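# Swap a parts-filled bin into a low shelf slot

## Task

Lift the empty open bin from its shelf slot and stand it upright on the table; then slide the open bin that carries parts into that same slot, open side facing outward, tilting it if the low board overhead requires. It must sit fully inside, past the shelf's front lip, with all its parts still inside, and no other bin's parts may leave their bin. Finally release it and back the grippers away; the result only counts if everything stays put without the robot holding it, and nothing may be knocked or placed off the table.

## Robot and tools

Robot: two FANUC CRX arms, named left_arm and right_arm, each carrying a Robotiq 140 mm two-finger gripper. The names do not refer to image sides. Bases in the scene frame: left_arm at (+0.055, +0.355, 0) m, right_arm at (+0.051, -0.389, 0) m, both turned slightly about z.

Frame: one shared scene frame. Origin on the tabletop midway between the arms; +z up, +x out across the table, +y toward left_arm. Quaternions are written w first (qw, qx, qy, qz). On the gripper, fingers extend along its +z and close along its y. end_effector_position is the point between the pads when closed; closed fingertips stick out about 33 mm past it, open ones about 9 mm. Closing pushes the tips roughly 24 mm further out, so keep that clearance from surfaces. Reported hand positions can be off, especially far out.

The 20-number row (used by execute_actions and move): first left_arm x, y, z (metres), qw, qx, qy, qz, then left_gripper position, force_limit, speed; then the same ten for right_arm/right_gripper. All 20 are always sent even if one arm is idle. x, y, z and the quaternion are an absolute target pose for that gripper in the scene frame, not an offset. The three gripper numbers each lie in [-1, 1]. position: +1 fully open (140 mm), about -0.8 pads touch, -1 closes until blocked. force_limit: about 14 N at -1, 60 N at 0, 107 N at +1. speed: about 30, 140, 250 mm/s at -1, 0, +1. To leave an arm unchanged, resend its last reported pose and its previous three gripper numbers (0 is a real command). Resend the same quaternion every time to hold orientation rather than copying a drifted reported one.

execute_actions(actions): a list of actions; each action is a list of up to 15 rows, one per 1/30 s step, the last row repeating to fill 15 steps. An empty list just reports state and images. A target more than 0.6 m from a gripper's start position along any of its own axes causes that action to be rejected for both arms; a malformed action or a failed check on the first action rejects the whole call. Each step, the command is clipped to 70 mm and 16 degrees from the measured pose, so far targets take several actions; position wins over orientation if both cannot be met.

move(target, speed, stop_force, blocking): target is one 20-number row; both grippers travel straight toward their absolute poses, finishing together, in 0.5 to 10 s. speed in m/s, 0.002 to 0.5 (default 0.25); rotation up to twice that in rad/s. Paths ignore obstacles and the other arm; grippers may lag or overshoot. stop_force (20 to 80 N, one value for both arms, only after 0.2 s of scene time) ends an arm's path when it feels that much extra resistance; use it only very slowly, not while the gripper rotates, and not when pulling off something being pressed. blocking=false returns after 0.5 s; follow with wait(0) or stop before new commands; it cannot combine with stop_force. The result adds a move: line: done, off_target, moving, held, contact or fault, plus limits such as paced (pose clipped) or held (steps blocked, then possibly fast catch-up), and each gripper's distance from its pose.

wait(seconds): 0 to 10; lets the scene run with commands held, returns early if a move ends. stop(): brakes a running move; fingers keep moving. zoom_image(camera, region): camera is cam_head_left, cam_head_right, cam_left_wrist or cam_right_wrist (each 504x504); region [x0, y0, x1, y1] pixels from top-left, at most 504 by 504. read_manual(section): licence texts only. finished_scene(scene): ends the current scene irreversibly; call only when the bin is placed, released and stable.

Results: state line `left_arm: …` | `right_arm: …` with positions and quaternions; Hand target lines show where each controller is steering; step readings with HELD marks for throttled steps; pose unreachable means the clearance check altered a command; Flange force is an estimated outside force (includes held weight, noisy, can say no reading). object_status: 0 moving, 1 blocked while opening, 2 blocked while closing (a grip), 3 reached target or pads met. After closing with -1 confirm 2. To squeeze harder, raise force_limit and switch position between -1 and -0.98. position_measured counts run 3 (open) to 230 (pads meet).

Avoid: arms colliding or pushing each other; forces of 150 N or joint torques over the load limits (147 N m for the three big joints, 36.8 N m for the wrist joints, held weight included), which freeze the arm for 10 s; stiff presses past contact; fast impacts; dropping or tipping bins or spilling parts; anything leaving the table. Watch for MOTOR HOT warnings when holding loads. Random brief tugs on held items or pushes on loose ones can occur. The robot keeps running while you plan. Faster, smoother, lower-effort solutions are better.

Each tool is called after ">>>" as name([rows], argument=value, ...), one row to a line, values as JSON.

## Session

>>> execute_actions(actions=[])

Scene clock: 0.00 s.
left_arm: end_effector_position=(+0.4277, -0.1749, +0.1525) position_measured=3 object_status=3 end_effector_quat_wxyz=(+0.312, +0.646, -0.621, +0.316) | right_arm: end_effector_position=(+0.6770, -0.3046, +0.2320) position_measured=3 object_status=3 end_effector_quat_wxyz=(-0.087, +0.374, +0.911, +0.149)
Joint positions: left_arm=[-0.434  0.125 -0.686  1.416 -0.742 -0.53 ] | right_arm=[ 0.322  0.508  0.668 -0.351 -1.72  -2.541]
Joint velocities: left_arm=[-0.001  0.    -0.    -0.001 -0.     0.   ] | right_arm=[ 0.     0.     0.001  0.    -0.     0.001]
Flange force (N, the push that the arm receives, along the gripper's own x y z axes): no reading
Hand target (left_arm): +0.428, -0.175, +0.153; +0.312, +0.646, -0.621, +0.316
Hand target (right_arm): +0.677, -0.305, +0.232; -0.087, +0.374, +0.911, +0.149

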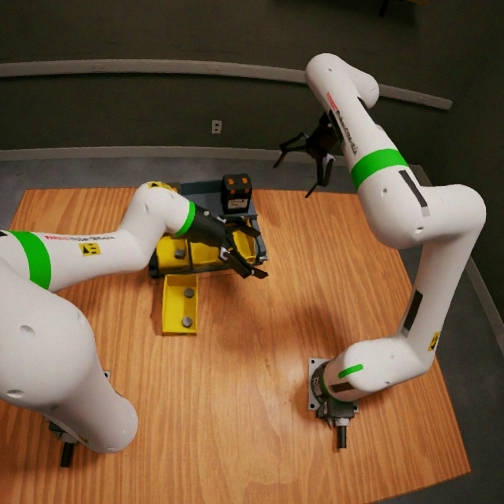

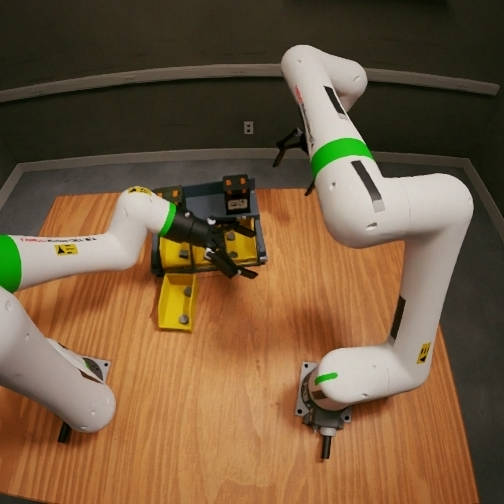

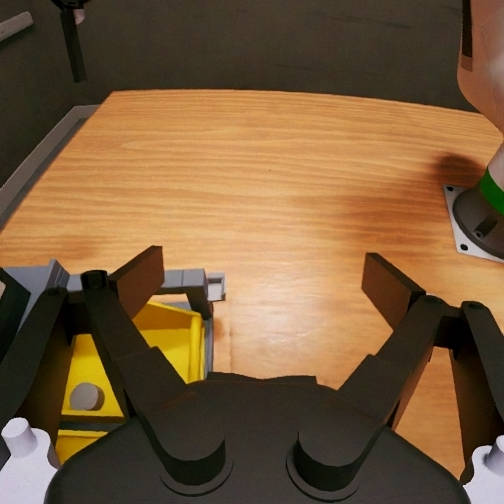

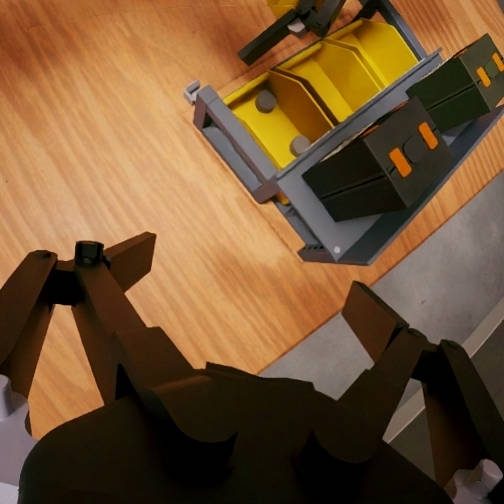

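>>> move(target=[0.38,-0.1,0.3,0.312,0.646,-0.621,0.316,1,0,0,0.6,-0.5,0.3,-0.087,0.374,0.911,0.149,1,0,0])

>>> move(target=[0.33,0.0,0.3,0,1,0,0,1,0,0,0.6,-0.5,0.3,-0.087,0.374,0.911,0.149,1,0,0])

Scene clock: 2.43 s.
left_arm: end_effector_position=(+0.3803, -0.1004, +0.3005) position_measured=3 object_status=3 end_effector_quat_wxyz=(+0.313, +0.646, -0.621, +0.316) | right_arm: end_effector_position=(+0.5999, -0.5001, +0.2997) position_measured=3 object_status=3 end_effector_quat_wxyz=(-0.086, +0.374, +0.911, +0.148)
Joint positions: left_arm=[-0.195 -0.205 -0.618  1.033 -1.067 -0.145] | right_arm=[ 0.     0.435  0.721 -0.352 -1.949 -2.279]
Joint velocities: left_arm=[ 0.001 -0.     0.001 -0.    -0.001  0.   ] | right_arm=[-0.001 -0.     0.001 -0.    -0.    -0.001]
Flange force (N, the push that the arm receives, along the gripper's own x y z axes): left_arm=[5.4 -5.3 -4.4] | right_arm=[-4.5 1.8 -4.9]
Hand target (left_arm): +0.380, -0.100, +0.301; +0.313, +0.646, -0.621, +0.316
Hand target (right_arm): +0.600, -0.500, +0.300; -0.086, +0.374, +0.911, +0.148
Off the commanded pose (left_arm): 0.001 m, 0 deg.
Off the commanded pose (right_arm): 0.000 m, 0 deg.
move: done

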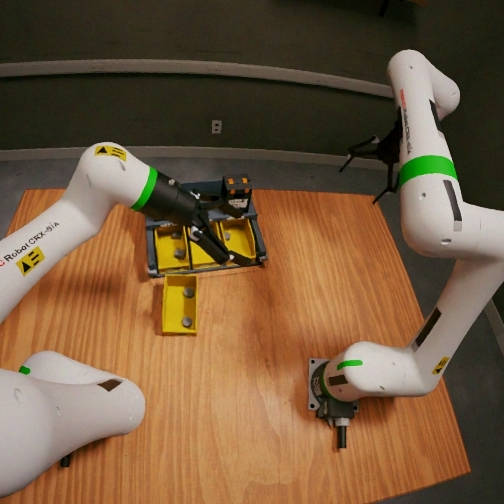

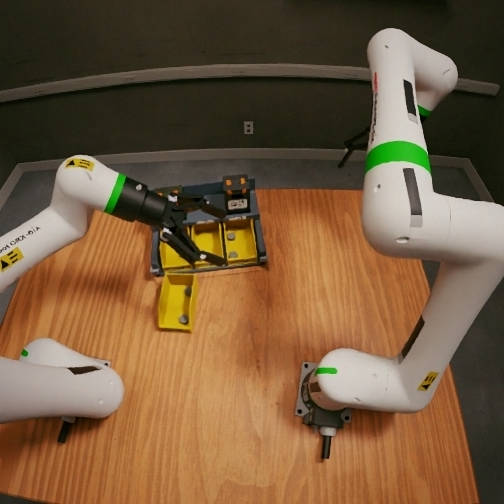

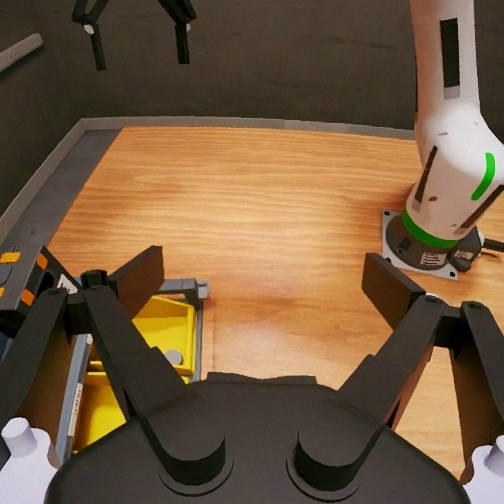

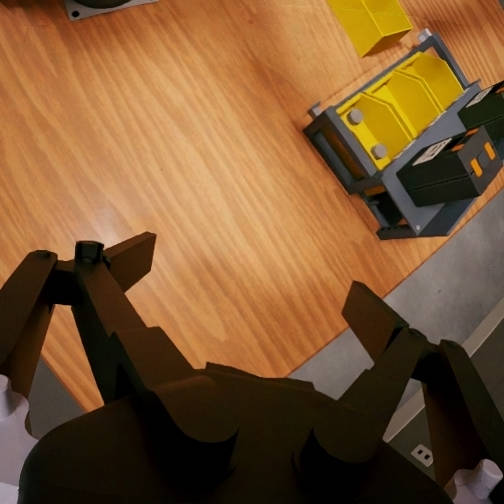

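Scene clock: 6.30 s.
left_arm: end_effector_position=(+0.3295, -0.0004, +0.2999) position_measured=3 object_status=3 end_effector_quat_wxyz=(-0.000, +1.000, -0.000, +0.001) | right_arm: end_effector_position=(+0.6000, -0.5000, +0.3000) position_measured=3 object_status=3 end_effector_quat_wxyz=(-0.087, +0.374, +0.911, +0.149)
Joint positions: left_arm=[-0.506  0.01   0.154 -0.001 -1.713  2.191] | right_arm=[-0.001  0.436  0.724 -0.354 -1.951 -2.28 ]
Joint velocities: left_arm=[-0.     0.     0.    -0.    -0.     0.001] | right_arm=[-0. -0.  0.  0.  0. -0.]
Flange force (N, the push that the arm receives, along the gripper's own x y z axes): left_arm=[5.4 3.3 -8.0] | right_arm=[-7.0 2.7 -7.8]
Hand target (left_arm): +0.330, -0.000, +0.300; -0.000, +1.000, -0.000, +0.001
Hand target (right_arm): +0.600, -0.500, +0.300; -0.087, +0.374, +0.911, +0.149
Off the commanded pose (left_arm): 0.001 m, 0 deg.
Off the commanded pose (right_arm): 0.000 m, 0 deg.
move: done

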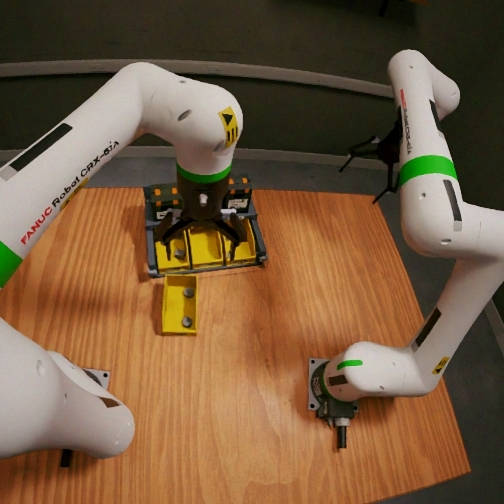

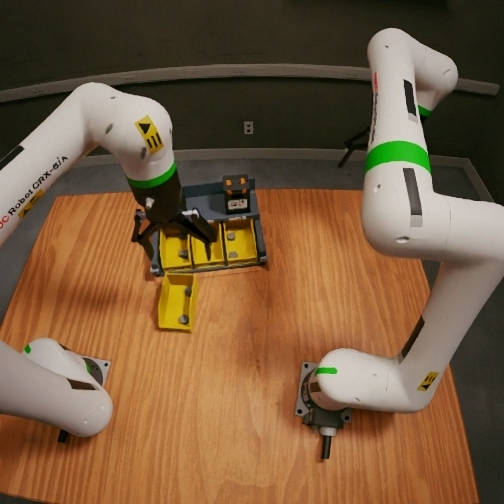

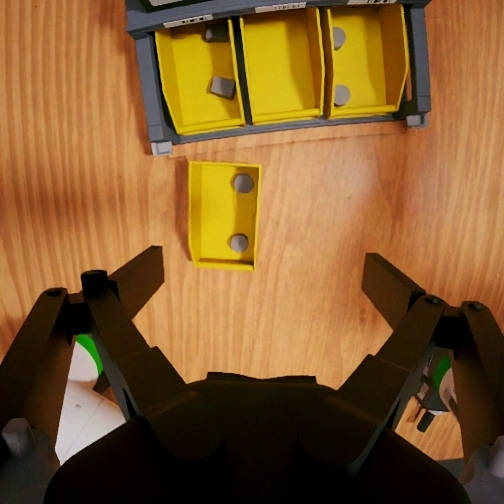

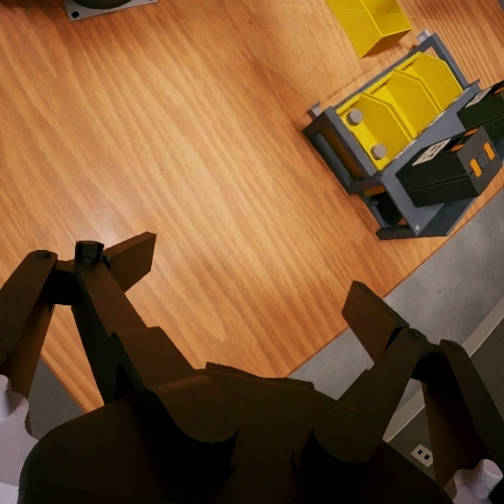

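>>> move(target=[0.45,-0.04,0.2,0,0.743,-0.669,0,-0.4,1,0,0.6,-0.5,0.3,-0.087,0.374,0.911,0.149,1,0,0], speed=0.4)

>>> zoom_image(camera="cam_head_right", region=[120,160,300,340])

>>> zoom_image(camera="cam_right_wrist", region=[264,0,504,240])

Scene clock: 9.97 s.
left_arm: end_effector_position=(+0.4498, -0.0401, +0.1999) position_measured=179 object_status=3 end_effector_quat_wxyz=(+0.000, +0.743, -0.669, +0.000) | right_arm: end_effector_position=(+0.6000, -0.5000, +0.3000) position_measured=3 object_status=3 end_effector_quat_wxyz=(-0.087, +0.374, +0.911, +0.149)
Joint positions: left_arm=[-0.436  0.282  0.229  0.    -1.518  0.656] | right_arm=[-0.001  0.436  0.724 -0.354 -1.951 -2.28 ]
Joint velocities: left_arm=[-0.    -0.001 -0.     0.001  0.    -0.001] | right_arm=[ 0.    -0.     0.    -0.     0.    -0.001]
Flange force (N, the push that the arm receives, along the gripper's own x y z axes): left_arm=[5.0 -7.0 -5.6] | right_arm=[-3.4 2.0 -3.9]
Hand target (left_arm): +0.450, -0.040, +0.200; +0.000, +0.743, -0.669, +0.000
Hand target (right_arm): +0.600, -0.500, +0.300; -0.087, +0.374, +0.911, +0.149
Off the commanded pose (left_arm): 0.000 m, 0 deg.
Off the commanded pose (right_arm): 0.000 m, 0 deg.
move: done

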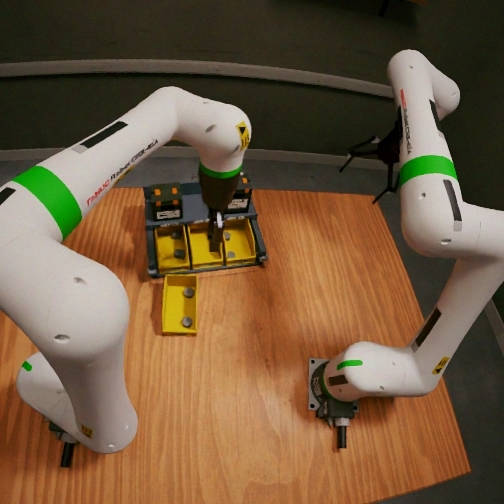

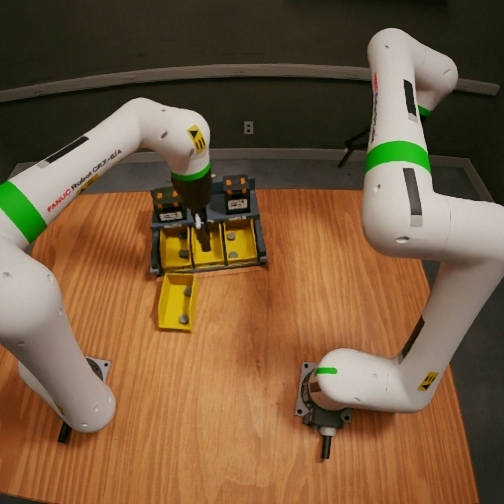

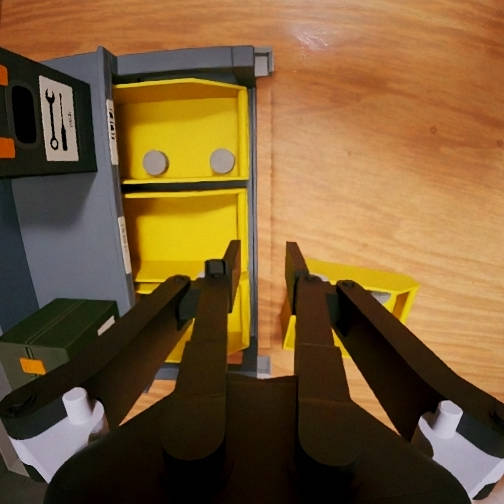

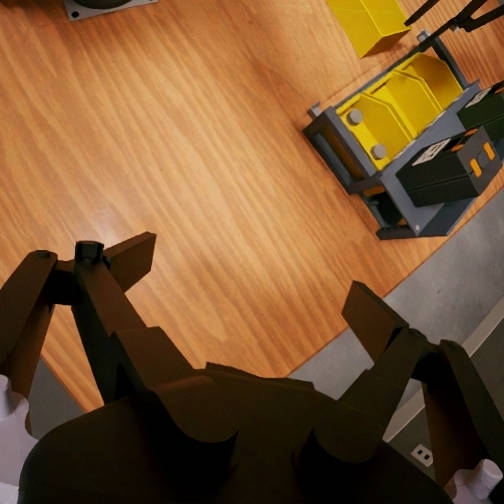

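Region (120, 160, 300, 340) of cam_head_right's 504x504 image, scaled by 2.800, with more detail than that image has.

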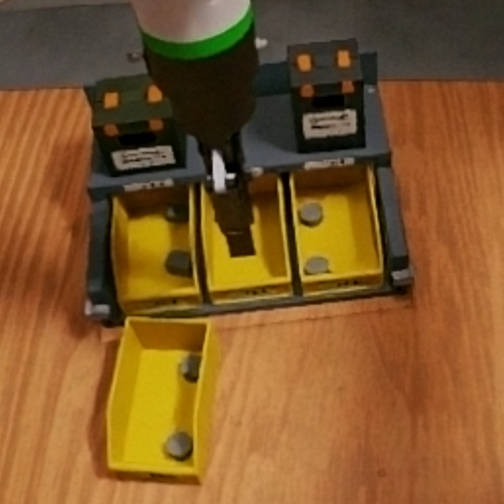

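Region (264, 0, 504, 240) of cam_right_wrist's 504x504 image, scaled by 2.100, with more detail than that image has.

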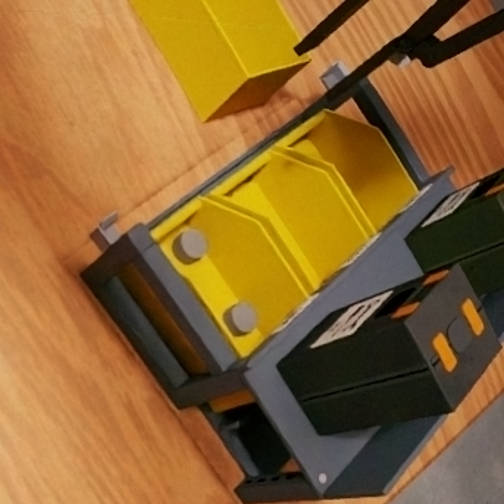

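>>> move(target=[0.472,-0.025,0.13,0,0.743,-0.669,0,-0.4,1,0,0.42,-0.36,0.13,0.5,-0.5,-0.5,-0.5,1,0,0], speed=0.4)

Scene clock: 13.67 s.
left_arm: end_effector_position=(+0.4719, -0.0250, +0.1300) position_measured=179 object_status=3 end_effector_quat_wxyz=(-0.000, +0.743, -0.669, +0.000) | right_arm: end_effector_position=(+0.4209, -0.3605, +0.1292) position_measured=3 object_status=3 end_effector_quat_wxyz=(+0.500, -0.502, -0.500, -0.498)
Joint positions: left_arm=[-0.392  0.318  0.112  0.    -1.365  0.612] | right_arm=[-0.427  0.665 -0.077 -1.125 -2.005 -2.302]
Joint velocities: left_arm=[-0.    -0.    -0.    -0.001  0.     0.   ] | right_arm=[-0.001  0.001 -0.003 -0.    -0.     0.   ]
Flange force (N, the push that the arm receives, along the gripper's own x y z axes): left_arm=[5.1 -6.4 -4.2] | right_arm=[-1.6 5.4 -4.6]
Hand target (left_arm): +0.472, -0.025, +0.130; +0.000, +0.743, -0.669, +0.000
Hand target (right_arm): +0.421, -0.361, +0.129; +0.500, -0.502, -0.500, -0.498
Off the commanded pose (left_arm): 0.000 m, 0 deg.
Off the commanded pose (right_arm): 0.001 m, 0 deg.
move: done

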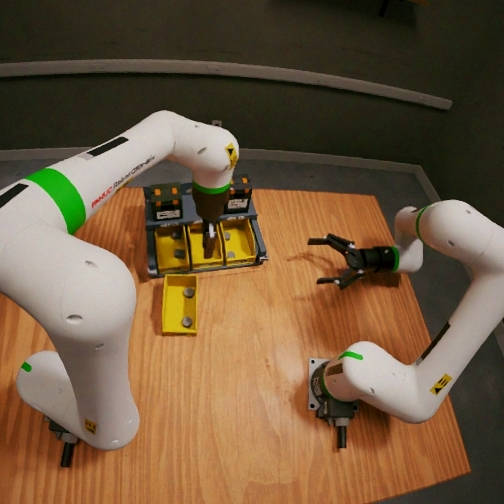

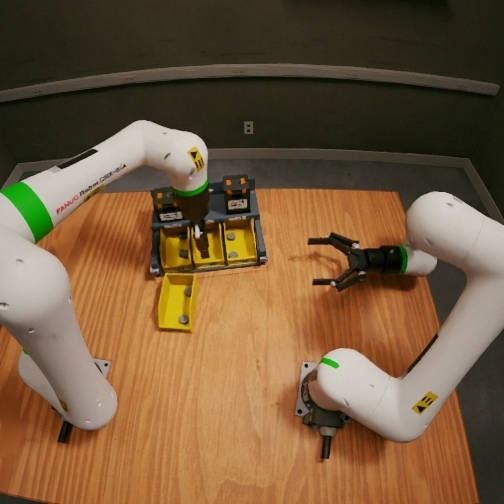

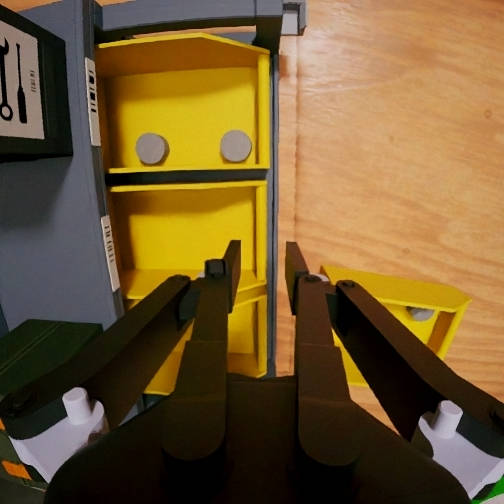

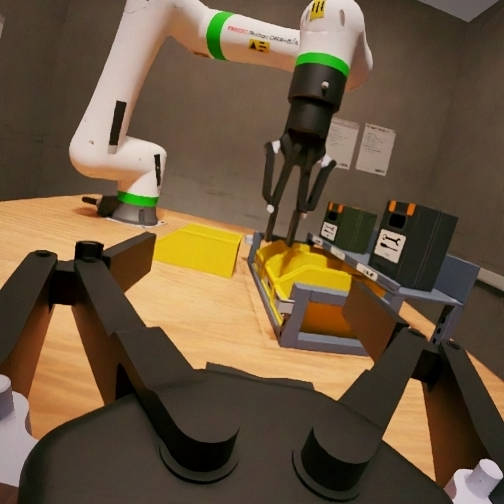

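>>> move(target=[0.265,0.05,0.125,0,0.682,-0.731,0,-0.4,1,0,0.33,-0.36,0.1,0.5,-0.5,-0.5,-0.5,1,0,0])

>>> zoom_image(camera="cam_right_wrist", region=[120,150,420,400])

Scene clock: 16.00 s.
left_arm: end_effector_position=(+0.2651, +0.0505, +0.1252) position_measured=179 object_status=3 end_effector_quat_wxyz=(-0.000, +0.682, -0.731, -0.000) | right_arm: end_effector_position=(+0.3300, -0.3600, +0.0995) position_measured=3 object_status=3 end_effector_quat_wxyz=(+0.500, -0.500, -0.500, -0.500)
Joint positions: left_arm=[-0.494 -0.171 -0.423 -0.    -1.319  0.539] | right_arm=[-0.511  0.662 -0.265 -0.981 -1.966 -2.093]
Joint velocities: left_arm=[-0.001 -0.     0.001  0.001  0.    -0.   ] | right_arm=[-0. -0.  0.  0.  0.  0.]
Flange force (N, the push that the arm receives, along the gripper's own x y z axes): left_arm=[2.0 -5.2 -6.1] | right_arm=[-1.7 2.2 -2.7]
Hand target (left_arm): +0.265, +0.050, +0.125; -0.000, +0.682, -0.731, -0.000
Hand target (right_arm): +0.330, -0.360, +0.100; +0.500, -0.500, -0.500, -0.500
Off the commanded pose (left_arm): 0.001 m, 0 deg.
Off the commanded pose (right_arm): 0.000 m, 0 deg.
move: done

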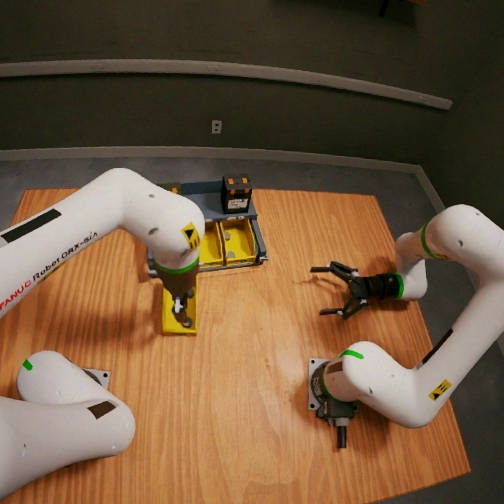

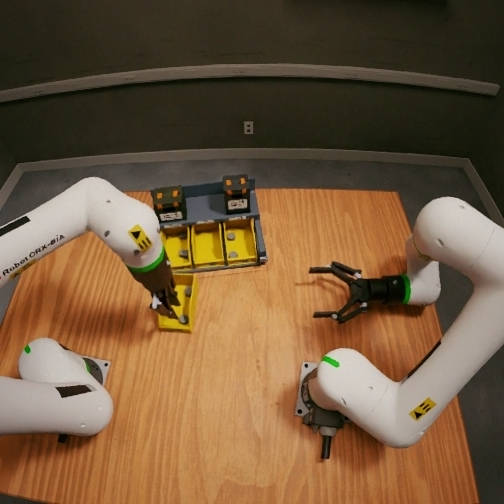

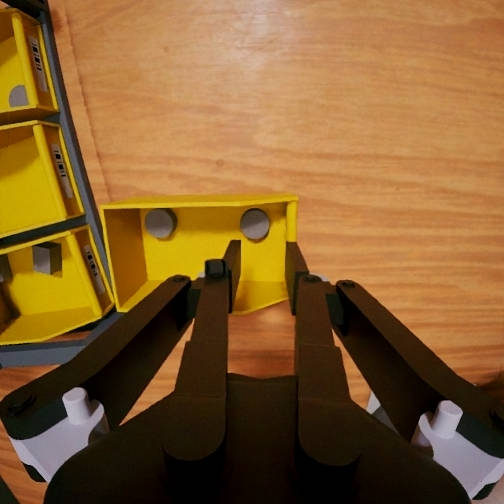

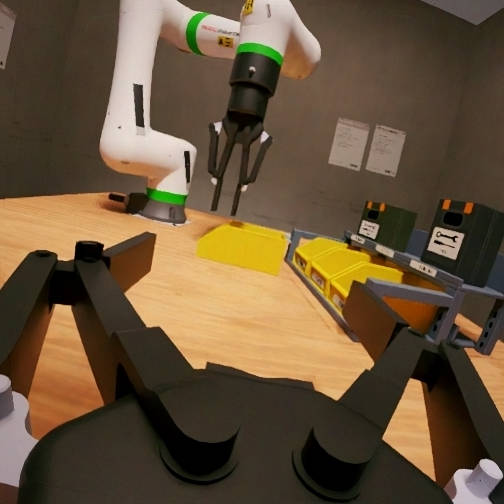

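Region (120, 150, 420, 400) of cam_right_wrist's 504x504 image, scaled by 1.680, with more detail than that image has.

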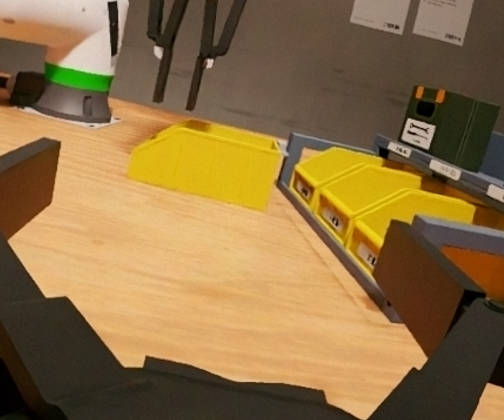

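>>> move(target=[0.237,0.075,0.1,0,0.682,-0.731,0,-0.4,1,0,0.33,-0.36,0.1,0.5,-0.5,-0.5,-0.5,1,0,0])

>>> move(target=[0.237,0.075,0.05,0,0.682,-0.731,0,-0.4,1,0,0.33,-0.36,0.1,0.5,-0.5,-0.5,-0.5,1,0,0], speed=0.05)

>>> move(target=[0.237,0.075,0.05,0,0.682,-0.731,0,-1,1,0,0.33,-0.36,0.1,0.5,-0.5,-0.5,-0.5,1,0,0])

>>> move(target=[0.22,0.13,0.053,0,0.743,-0.669,0,-1,1,0,0.33,-0.36,0.1,0.5,-0.5,-0.5,-0.5,1,0,0], speed=0.06)

Scene clock: 18.97 s.
left_arm: end_effector_position=(+0.2370, +0.0751, +0.1001) position_measured=179 object_status=3 end_effector_quat_wxyz=(-0.000, +0.682, -0.731, +0.000) | right_arm: end_effector_position=(+0.3300, -0.3600, +0.1000) position_measured=3 object_status=3 end_effector_quat_wxyz=(+0.500, -0.500, -0.500, -0.500)
Joint positions: left_arm=[-0.48  -0.256 -0.551 -0.    -1.276  0.525] | right_arm=[-0.511  0.661 -0.265 -0.981 -1.967 -2.094]
Joint velocities: left_arm=[ 0.    -0.    -0.001  0.001 -0.    -0.   ] | right_arm=[-0.001 -0.     0.001 -0.    -0.     0.   ]
Flange force (N, the push that the arm receives, along the gripper's own x y z axes): left_arm=[2.6 -4.5 -6.1] | right_arm=[-2.4 2.6 -2.6]
Hand target (left_arm): +0.237, +0.075, +0.100; -0.000, +0.682, -0.731, +0.000
Hand target (right_arm): +0.330, -0.360, +0.100; +0.500, -0.500, -0.500, -0.500
Off the commanded pose (left_arm): 0.000 m, 0 deg.
Off the commanded pose (right_arm): 0.000 m, 0 deg.
move: done

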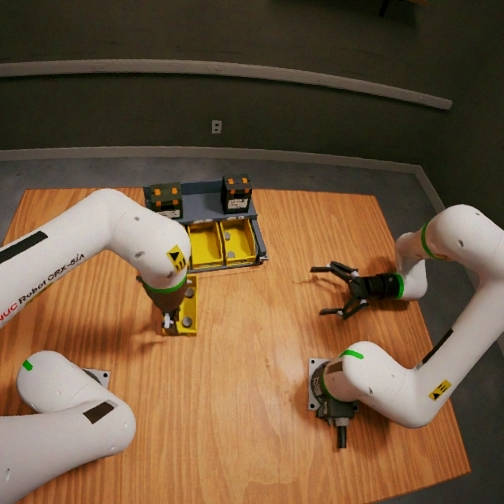

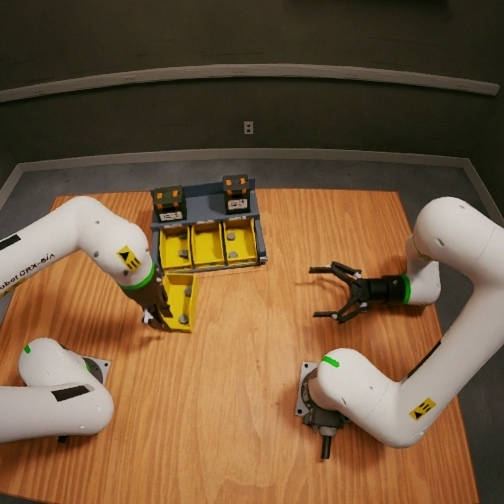

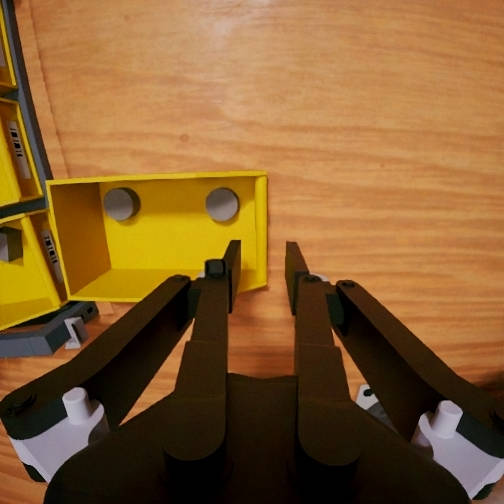

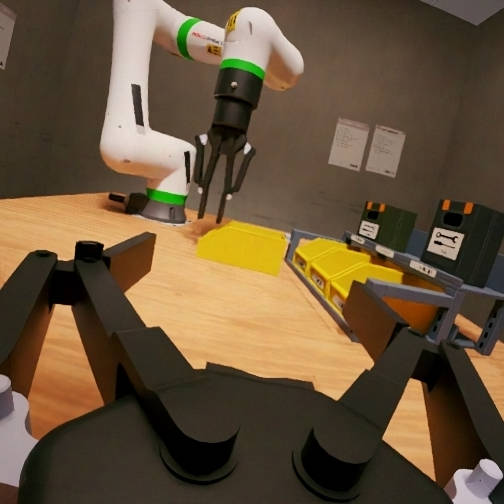

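Scene clock: 20.27 s.
left_arm: end_effector_position=(+0.2369, +0.0751, +0.0500) position_measured=179 object_status=3 end_effector_quat_wxyz=(-0.000, +0.682, -0.731, -0.000) | right_arm: end_effector_position=(+0.3300, -0.3600, +0.1000) position_measured=3 object_status=3 end_effector_quat_wxyz=(+0.500, -0.500, -0.500, -0.500)
Joint positions: left_arm=[-0.48  -0.203 -0.635 -0.    -1.139  0.526] | right_arm=[-0.511  0.661 -0.265 -0.981 -1.967 -2.094]
Joint velocities: left_arm=[-0.     0.001 -0.002 -0.001  0.001 -0.   ] | right_arm=[-0.001 -0.    -0.001 -0.    -0.    -0.   ]
Flange force (N, the push that the arm receives, along the gripper's own x y z axes): left_arm=[1.9 -5.2 -4.6] | right_arm=[-1.5 3.9 -3.5]
Hand target (left_arm): +0.237, +0.075, +0.050; -0.000, +0.682, -0.731, -0.000
Hand target (right_arm): +0.330, -0.360, +0.100; +0.500, -0.500, -0.500, -0.500
Off the commanded pose (left_arm): 0.000 m, 0 deg.
Off the commanded pose (right_arm): 0.000 m, 0 deg.
move: done

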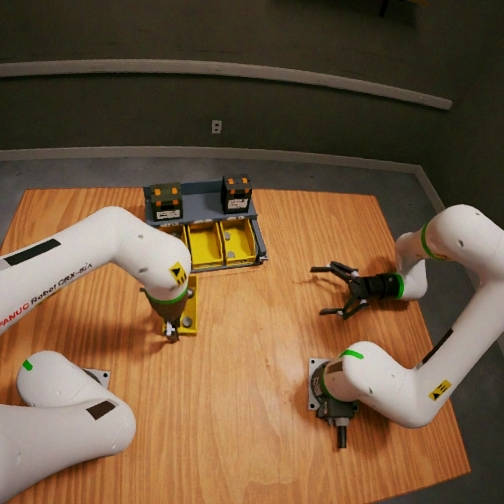

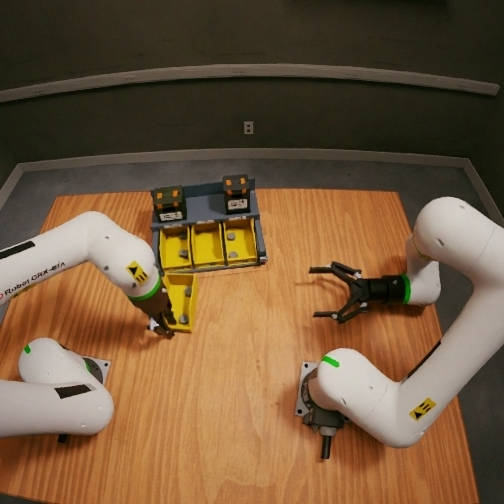

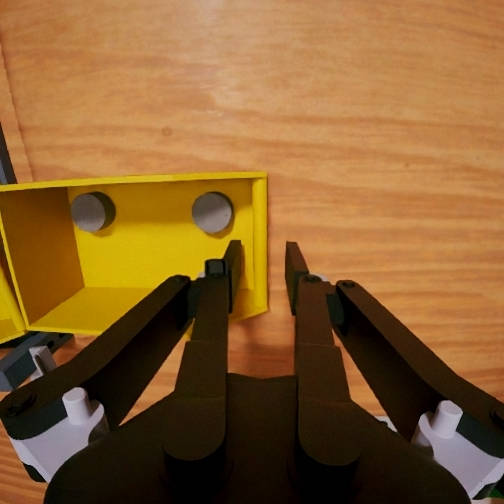

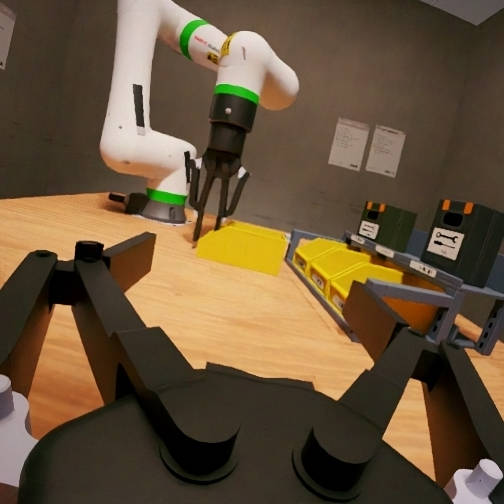

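Scene clock: 20.97 s.
left_arm: end_effector_position=(+0.2370, +0.0750, +0.0500) position_measured=224 object_status=2 end_effector_quat_wxyz=(+0.000, +0.682, -0.731, -0.000) | right_arm: end_effector_position=(+0.3300, -0.3600, +0.1000) position_measured=3 object_status=3 end_effector_quat_wxyz=(+0.500, -0.500, -0.500, -0.500)
Joint positions: left_arm=[-0.48  -0.203 -0.635 -0.    -1.139  0.526] | right_arm=[-0.511  0.661 -0.265 -0.981 -1.967 -2.094]
Joint velocities: left_arm=[-0.     0.001 -0.    -0.    -0.001 -0.   ] | right_arm=[ 0. -0.  0. -0. -0. -0.]
Flange force (N, the push that the arm receives, along the gripper's own x y z axes): left_arm=[-0.3 -2.7 -30.5] | right_arm=[0.1 2.8 -3.8]
Hand target (left_arm): +0.237, +0.075, +0.050; -0.000, +0.682, -0.731, -0.000
Hand target (right_arm): +0.330, -0.360, +0.100; +0.500, -0.500, -0.500, -0.500
Off the commanded pose (left_arm): 0.000 m, 0 deg.
Off the commanded pose (right_arm): 0.000 m, 0 deg.
move: done

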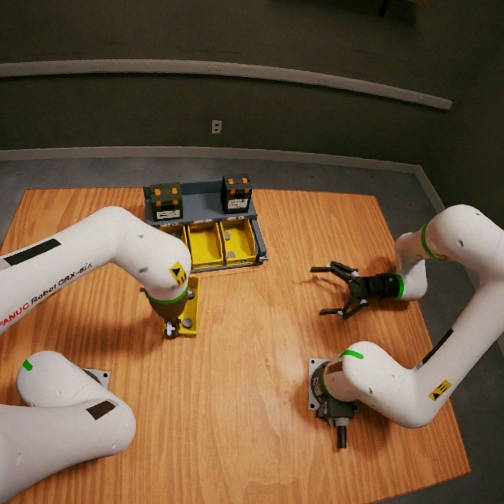

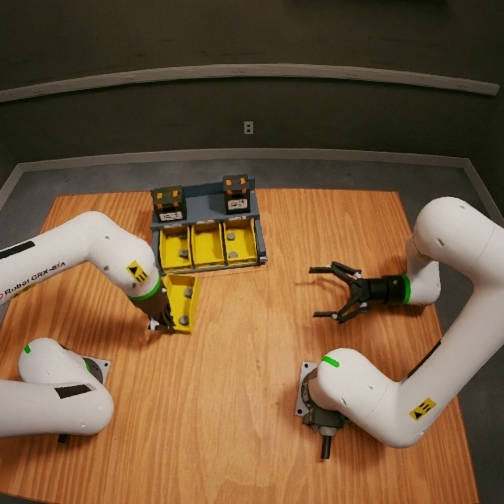

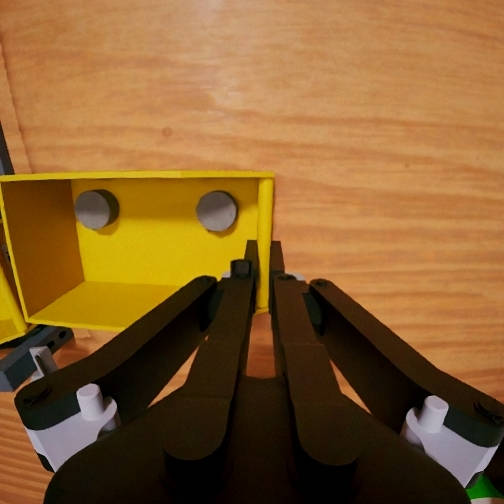

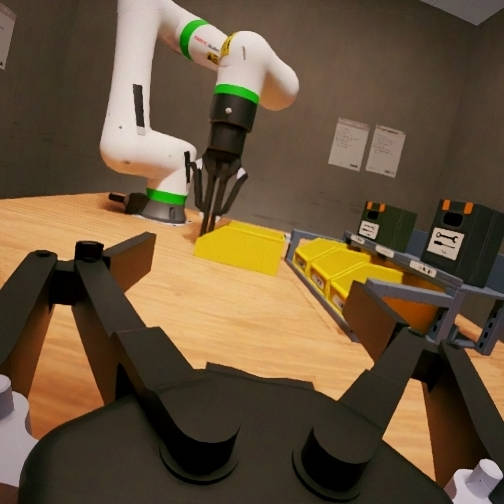

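Scene clock: 22.70 s.
left_arm: end_effector_position=(+0.2201, +0.1299, +0.0531) position_measured=224 object_status=2 end_effector_quat_wxyz=(+0.000, +0.743, -0.669, +0.000) | right_arm: end_effector_position=(+0.3300, -0.3600, +0.1000) position_measured=3 object_status=3 end_effector_quat_wxyz=(+0.500, -0.500, -0.500, -0.500)
Joint positions: left_arm=[-0.339 -0.384 -0.754  0.    -1.2    0.558] | right_arm=[-0.511  0.661 -0.265 -0.981 -1.967 -2.094]
Joint velocities: left_arm=[ 0.    -0.001  0.     0.    -0.    -0.002] | right_arm=[-0.     0.     0.001  0.    -0.     0.001]
Flange force (N, the push that the arm receives, along the gripper's own x y z axes): left_arm=[1.8 -5.5 -1.4] | right_arm=[-2.5 3.9 -4.5]
Hand target (left_arm): +0.220, +0.130, +0.053; +0.000, +0.743, -0.669, +0.000
Hand target (right_arm): +0.330, -0.360, +0.100; +0.500, -0.500, -0.500, -0.500
Off the commanded pose (left_arm): 0.000 m, 0 deg.
Off the commanded pose (right_arm): 0.000 m, 0 deg.
move: done

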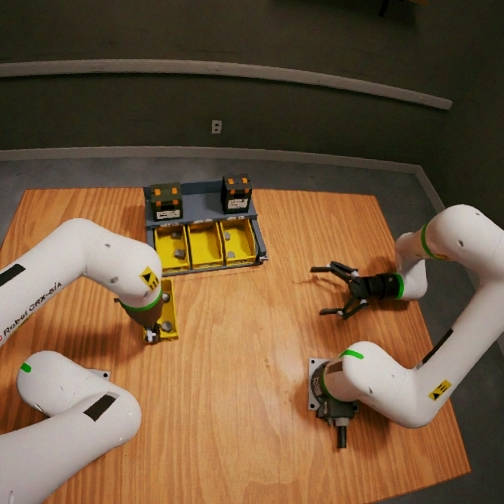

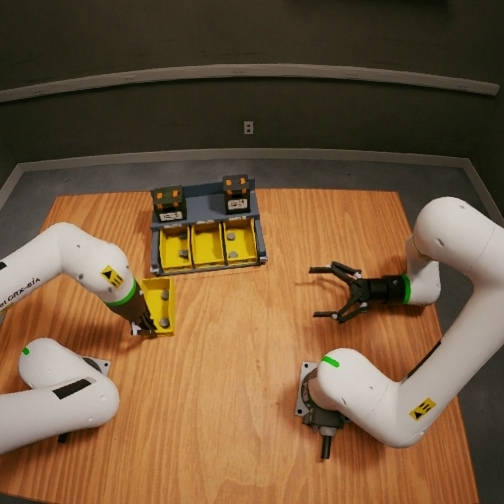

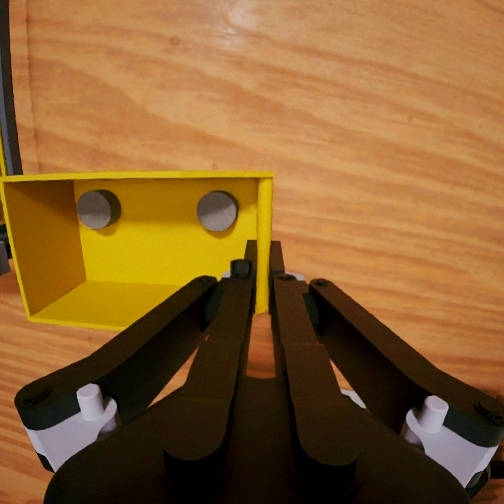

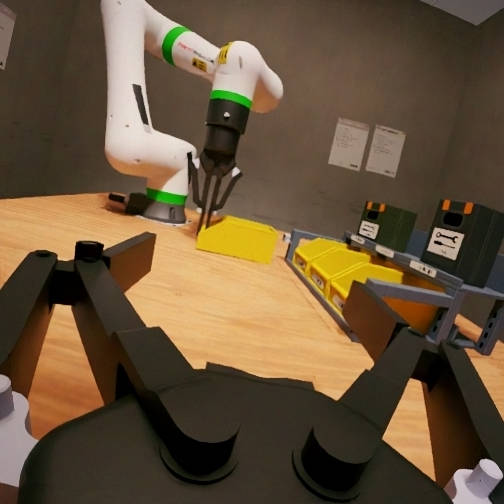

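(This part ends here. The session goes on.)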